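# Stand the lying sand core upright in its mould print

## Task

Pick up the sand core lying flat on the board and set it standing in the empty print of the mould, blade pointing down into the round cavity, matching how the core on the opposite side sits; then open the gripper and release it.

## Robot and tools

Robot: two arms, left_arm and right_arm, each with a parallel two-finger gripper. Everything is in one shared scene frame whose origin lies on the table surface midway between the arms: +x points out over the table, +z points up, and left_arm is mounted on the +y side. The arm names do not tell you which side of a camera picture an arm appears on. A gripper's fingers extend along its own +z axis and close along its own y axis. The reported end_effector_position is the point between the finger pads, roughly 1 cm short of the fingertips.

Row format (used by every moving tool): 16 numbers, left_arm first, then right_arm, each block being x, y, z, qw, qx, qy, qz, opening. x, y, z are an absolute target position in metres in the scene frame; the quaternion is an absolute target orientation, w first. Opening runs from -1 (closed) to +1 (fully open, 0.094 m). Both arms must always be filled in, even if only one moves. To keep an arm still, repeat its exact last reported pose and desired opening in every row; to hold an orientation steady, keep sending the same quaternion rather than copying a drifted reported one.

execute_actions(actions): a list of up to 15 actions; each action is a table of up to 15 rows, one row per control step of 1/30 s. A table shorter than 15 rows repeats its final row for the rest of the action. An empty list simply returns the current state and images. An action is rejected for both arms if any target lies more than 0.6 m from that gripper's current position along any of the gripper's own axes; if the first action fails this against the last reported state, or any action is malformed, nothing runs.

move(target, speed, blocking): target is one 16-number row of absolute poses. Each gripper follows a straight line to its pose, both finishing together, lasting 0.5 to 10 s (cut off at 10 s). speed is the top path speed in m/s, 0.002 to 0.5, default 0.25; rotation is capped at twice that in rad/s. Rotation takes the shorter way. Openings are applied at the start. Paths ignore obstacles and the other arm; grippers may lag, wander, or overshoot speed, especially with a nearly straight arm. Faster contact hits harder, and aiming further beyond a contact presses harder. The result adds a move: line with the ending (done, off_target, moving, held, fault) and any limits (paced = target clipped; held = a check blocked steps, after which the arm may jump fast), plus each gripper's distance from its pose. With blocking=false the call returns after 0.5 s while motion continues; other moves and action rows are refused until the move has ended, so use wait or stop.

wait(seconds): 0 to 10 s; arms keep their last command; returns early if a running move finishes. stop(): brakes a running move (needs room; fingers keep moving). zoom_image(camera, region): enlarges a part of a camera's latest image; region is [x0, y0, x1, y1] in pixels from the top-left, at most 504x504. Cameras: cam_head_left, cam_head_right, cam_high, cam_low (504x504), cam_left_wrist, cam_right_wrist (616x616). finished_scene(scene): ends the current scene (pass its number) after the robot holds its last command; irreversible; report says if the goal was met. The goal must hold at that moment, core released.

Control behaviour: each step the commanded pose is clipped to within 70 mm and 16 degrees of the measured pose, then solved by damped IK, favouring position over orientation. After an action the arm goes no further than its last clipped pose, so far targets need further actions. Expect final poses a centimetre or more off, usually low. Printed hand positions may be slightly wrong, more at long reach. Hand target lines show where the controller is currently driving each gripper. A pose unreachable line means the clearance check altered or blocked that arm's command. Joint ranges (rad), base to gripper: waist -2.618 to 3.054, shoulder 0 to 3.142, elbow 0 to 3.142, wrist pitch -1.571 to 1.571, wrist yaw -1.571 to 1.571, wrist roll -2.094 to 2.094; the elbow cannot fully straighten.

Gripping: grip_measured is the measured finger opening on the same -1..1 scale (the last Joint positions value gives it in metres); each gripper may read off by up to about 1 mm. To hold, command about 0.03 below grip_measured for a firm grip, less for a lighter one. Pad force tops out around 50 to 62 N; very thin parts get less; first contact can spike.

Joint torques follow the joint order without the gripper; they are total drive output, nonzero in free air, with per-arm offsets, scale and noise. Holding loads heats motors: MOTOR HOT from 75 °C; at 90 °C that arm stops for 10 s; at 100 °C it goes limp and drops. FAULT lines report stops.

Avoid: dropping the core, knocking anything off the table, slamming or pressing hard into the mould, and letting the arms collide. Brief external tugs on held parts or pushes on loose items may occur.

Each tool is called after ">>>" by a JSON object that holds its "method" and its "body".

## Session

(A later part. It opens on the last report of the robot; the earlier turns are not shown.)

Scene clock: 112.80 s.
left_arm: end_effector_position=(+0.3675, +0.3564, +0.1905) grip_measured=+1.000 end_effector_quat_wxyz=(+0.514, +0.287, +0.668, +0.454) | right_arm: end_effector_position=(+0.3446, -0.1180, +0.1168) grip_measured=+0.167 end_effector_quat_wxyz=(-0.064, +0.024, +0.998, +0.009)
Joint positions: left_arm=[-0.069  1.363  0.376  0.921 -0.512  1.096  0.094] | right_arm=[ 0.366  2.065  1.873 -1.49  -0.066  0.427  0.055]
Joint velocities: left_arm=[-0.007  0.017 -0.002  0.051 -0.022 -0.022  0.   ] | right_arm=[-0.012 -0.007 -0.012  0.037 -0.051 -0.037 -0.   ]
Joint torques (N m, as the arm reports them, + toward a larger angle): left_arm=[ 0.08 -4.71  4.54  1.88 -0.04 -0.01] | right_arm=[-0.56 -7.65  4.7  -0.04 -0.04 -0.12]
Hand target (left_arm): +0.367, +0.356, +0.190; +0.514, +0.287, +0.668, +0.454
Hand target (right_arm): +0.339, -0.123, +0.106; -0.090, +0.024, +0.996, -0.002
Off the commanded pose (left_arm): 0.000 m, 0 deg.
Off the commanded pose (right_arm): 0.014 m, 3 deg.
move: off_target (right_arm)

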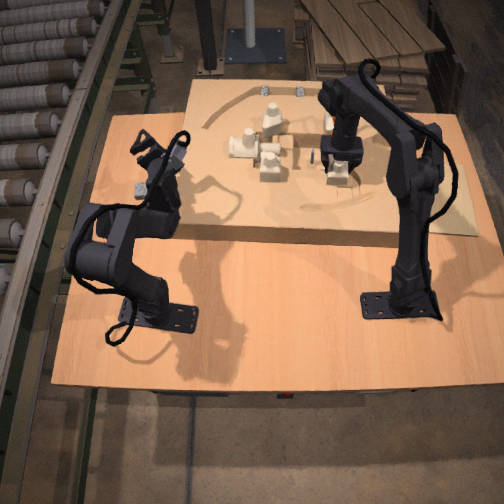

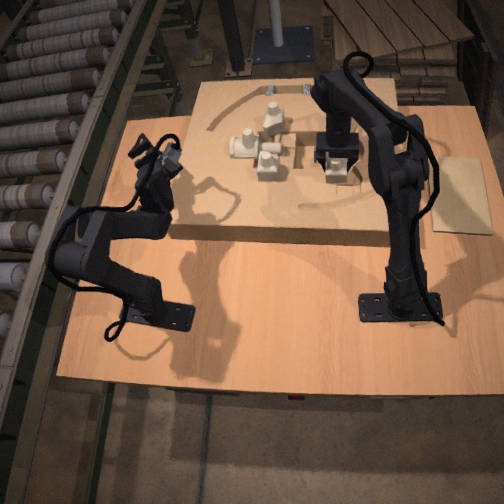

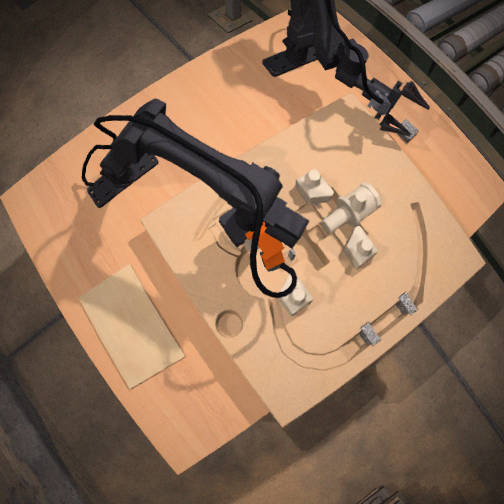

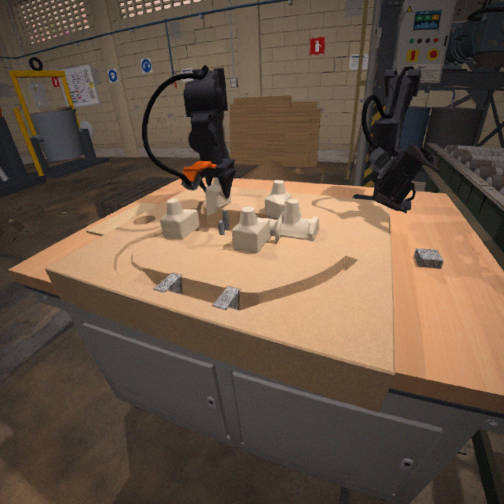

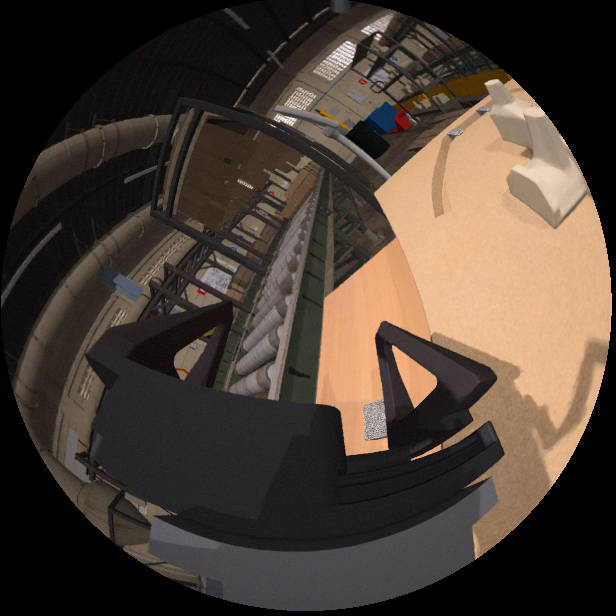

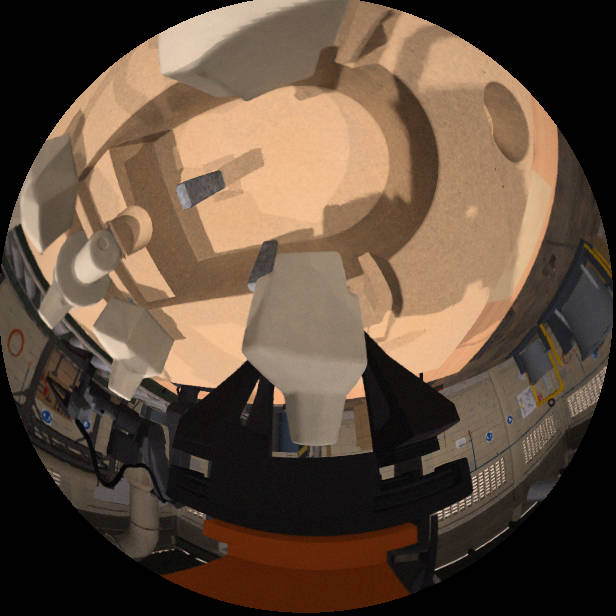

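>>> {"method": "execute_actions", "body": {"actions": [[[0.3675,0.3564,0.1905,0.514,0.287,0.668,0.454,1,0.341,-0.1205,0.116,-0.07,0.024,0.997,-0.003,0.135]],[[0.3675,0.3564,0.1905,0.514,0.287,0.668,0.454,1,0.341,-0.1205,0.118,-0.07,0.024,0.997,-0.003,0.155]],[[0.3675,0.3564,0.1905,0.514,0.287,0.668,0.454,1,0.341,-0.1205,0.118,-0.07,0.024,0.997,-0.003,0.168]],[[0.3675,0.3564,0.1905,0.514,0.287,0.668,0.454,1,0.341,-0.1205,0.118,-0.07,0.024,0.997,-0.003,0.2]],[[0.3675,0.3564,0.1905,0.514,0.287,0.668,0.454,1,0.341,-0.1205,0.118,-0.07,0.024,0.997,-0.003,0.6]]]}}

>>> {"method": "move", "body": {"target": [0.3675,0.3564,0.1905,0.514,0.287,0.668,0.454,1,0.335,-0.1205,0.22,0.0,0.024,1,0,0.6], "speed": 0.06}}

>>> {"method": "zoom_image", "body": {"camera": "cam_low", "region": [160,150,260,250]}}

>>> {"method": "zoom_image", "body": {"camera": "cam_head_right", "region": [240,100,380,210]}}

Scene clock: 122.50 s.
left_arm: end_effector_position=(+0.3675, +0.3564, +0.1905) grip_measured=+1.000 end_effector_quat_wxyz=(+0.514, +0.287, +0.668, +0.454) | right_arm: end_effector_position=(+0.3411, -0.1210, +0.1173) grip_measured=+0.598 end_effector_quat_wxyz=(-0.070, +0.024, +0.997, +0.001)
Joint positions: left_arm=[-0.069  1.363  0.376  0.921 -0.512  1.096  0.094] | right_arm=[ 0.366  2.065  1.873 -1.508 -0.057  0.428  0.075]
Joint velocities: left_arm=[-0.007  0.007  0.002  0.007  0.007 -0.051  0.   ] | right_arm=[-0.017 -0.007 -0.002  0.081  0.037  0.007  0.001]
Joint torques (N m, as the arm reports them, + toward a larger angle): left_arm=[ 0.1  -4.64  4.51  1.9  -0.02 -0.02] | right_arm=[ 0.3  -9.54  5.95  0.05  0.03  0.01]
Hand target (left_arm): +0.367, +0.356, +0.190; +0.514, +0.287, +0.668, +0.454
Hand target (right_arm): +0.341, -0.121, +0.118; -0.070, +0.024, +0.997, -0.003
Off the commanded pose (left_arm): 0.000 m, 0 deg.
Off the commanded pose (right_arm): 0.001 m, 0 deg.

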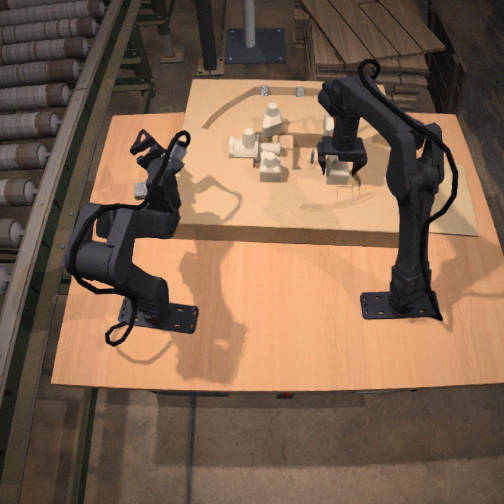

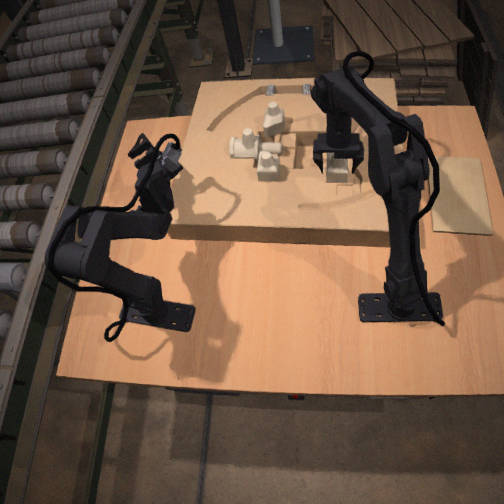

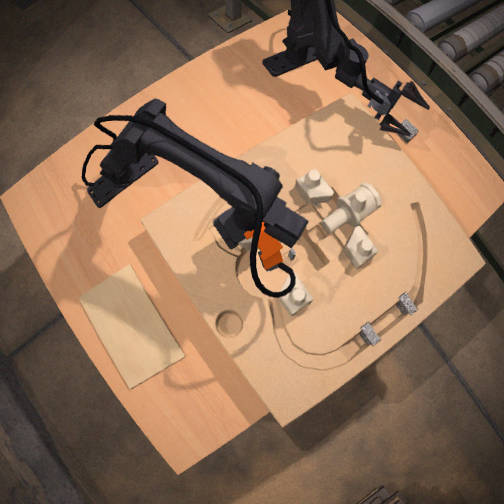

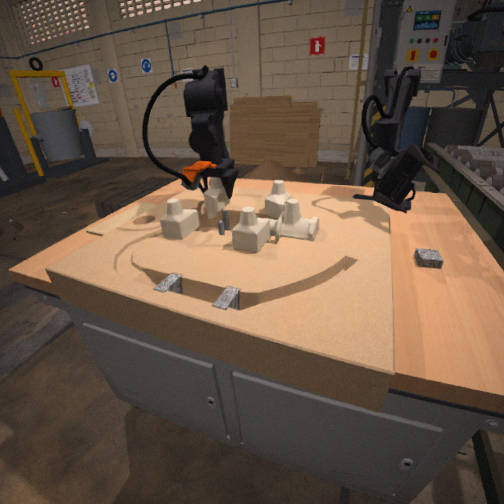

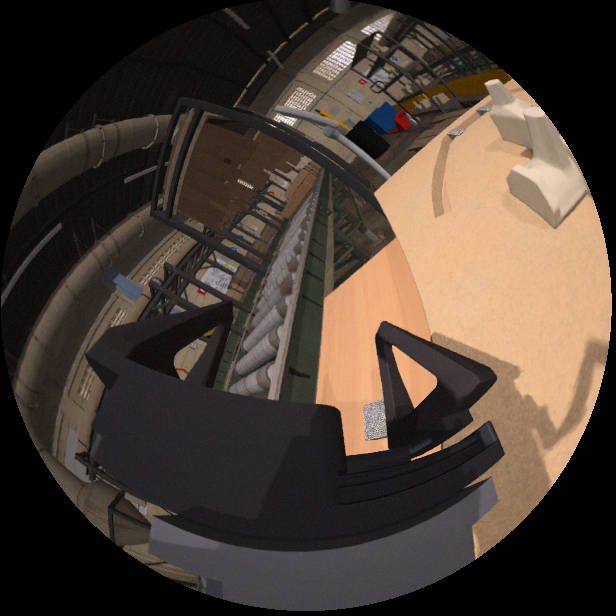

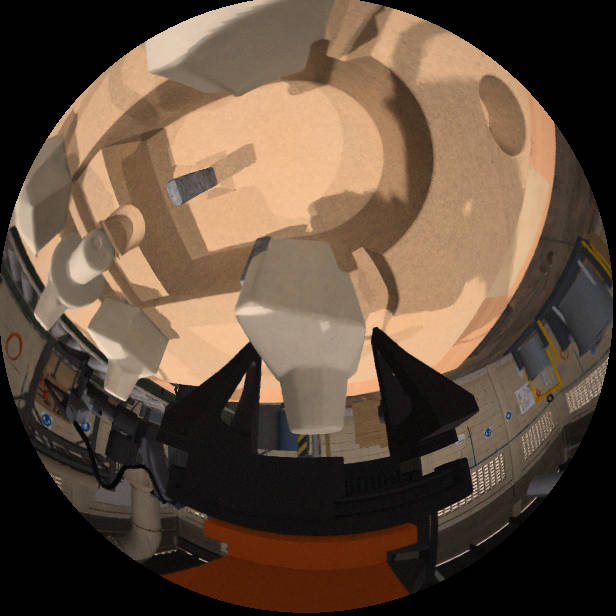

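Scene clock: 124.57 s.
left_arm: end_effector_position=(+0.3675, +0.3564, +0.1905) grip_measured=+1.000 end_effector_quat_wxyz=(+0.514, +0.287, +0.668, +0.454) | right_arm: end_effector_position=(+0.3351, -0.1217, +0.2026) grip_measured=+0.598 end_effector_quat_wxyz=(+0.038, +0.022, +0.999, +0.024)
Joint positions: left_arm=[-0.069  1.363  0.376  0.921 -0.512  1.096  0.094] | right_arm=[ 0.393  1.871  1.95  -1.561 -0.011  0.455  0.075]
Joint velocities: left_arm=[-0.007 -0.017 -0.007  0.007  0.007  0.037  0.   ] | right_arm=[ 0.002  0.002 -0.007  0.022  0.037  0.022 -0.002]
Joint torques (N m, as the arm reports them, + toward a larger angle): left_arm=[ 0.04 -4.65  4.54  1.89 -0.02  0.01] | right_arm=[  0.63 -10.29   7.42   0.48   0.11   0.06]
Hand target (left_arm): +0.367, +0.356, +0.190; +0.514, +0.287, +0.668, +0.454
Hand target (right_arm): +0.335, -0.120, +0.219; +0.063, +0.022, +0.997, +0.029
Off the commanded pose (left_arm): 0.000 m, 0 deg.
Off the commanded pose (right_arm): 0.017 m, 5 deg.
joint sent to its limit (right arm) — the command would take joint 4 (wrist pitch) past its lower limit, so that joint was sent only as far as its limit.
move: off_target (right_arm)

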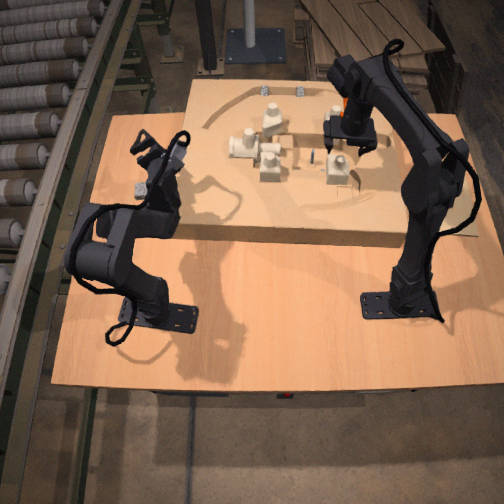

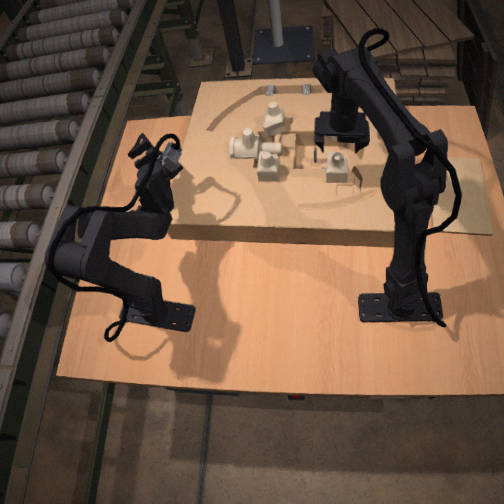

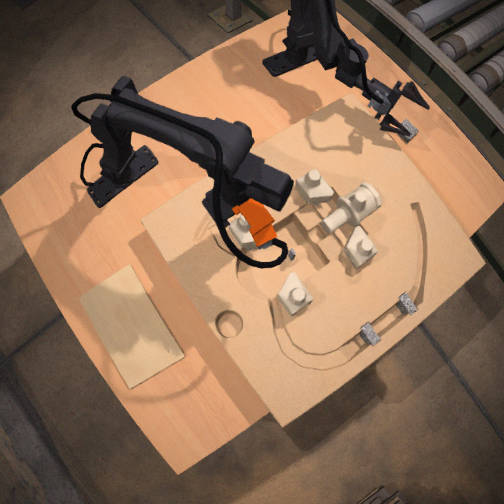

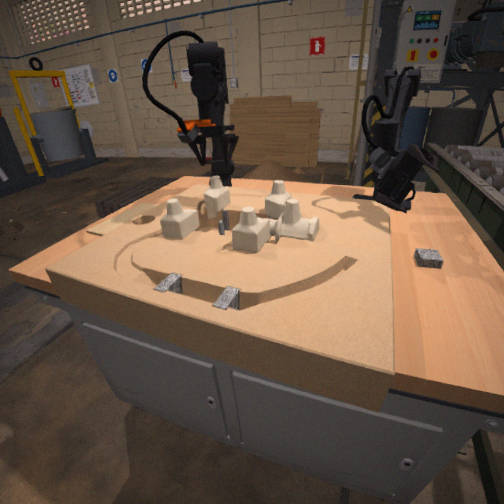

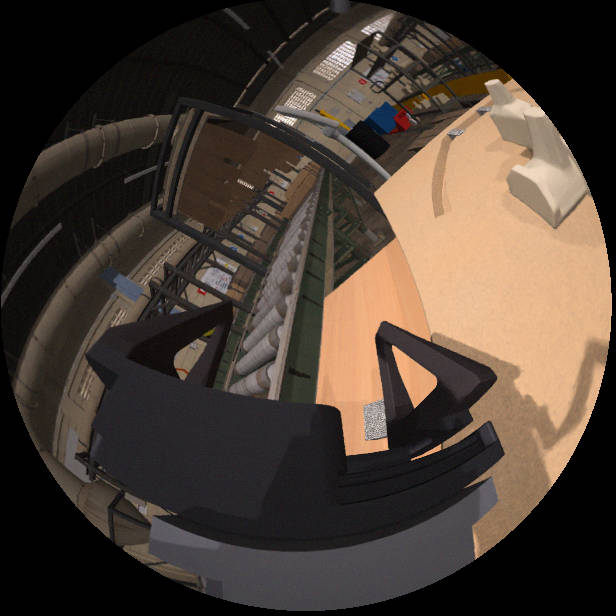

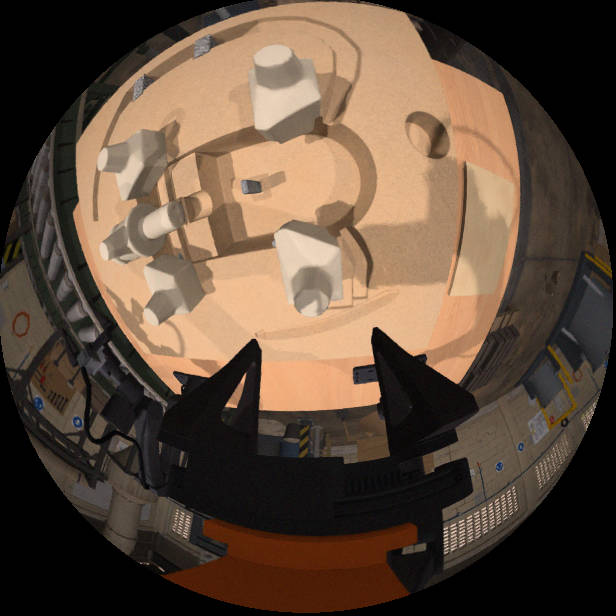

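Region (160, 150, 260, 250) of cam_low's 504x504 image, scaled by 5.040, with more detail than that image has.

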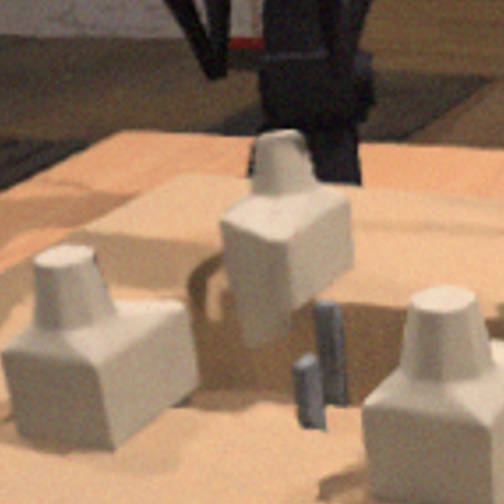

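Region (240, 100, 380, 210) of cam_head_right's 504x504 image, scaled by 3.600, with more detail than that image has; it fills the top 396 rows of this view, and the rest is white.

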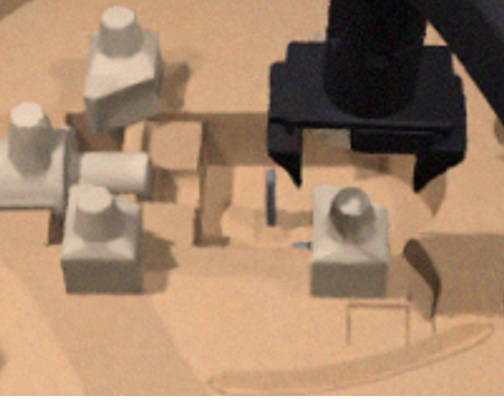

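>>> {"method": "zoom_image", "body": {"camera": "cam_head_left", "region": [250,140,370,200]}}

>>> {"method": "zoom_image", "body": {"camera": "cam_low", "region": [190,165,300,235]}}

Region (250, 140, 370, 200) of cam_head_left's 504x504 image, scaled by 4.200, with more detail than that image has.

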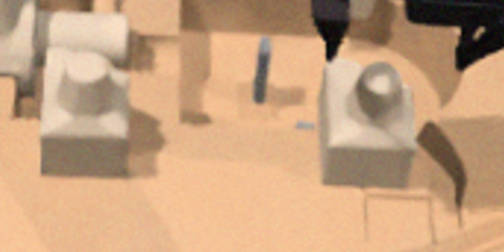

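Region (190, 165, 300, 235) of cam_low's 504x504 image, scaled by 4.582, with more detail than that image has; it fills the top 321 rows of this view, and the rest is white.

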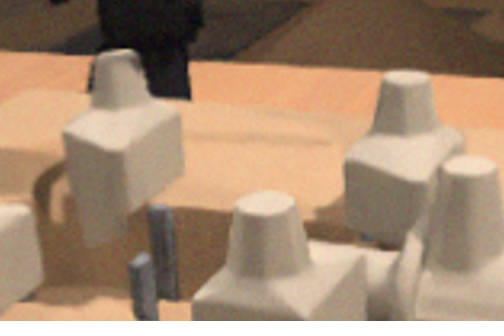

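>>> {"method": "finished_scene", "body": {"scene": 2}}

The scene is finished: the task was done.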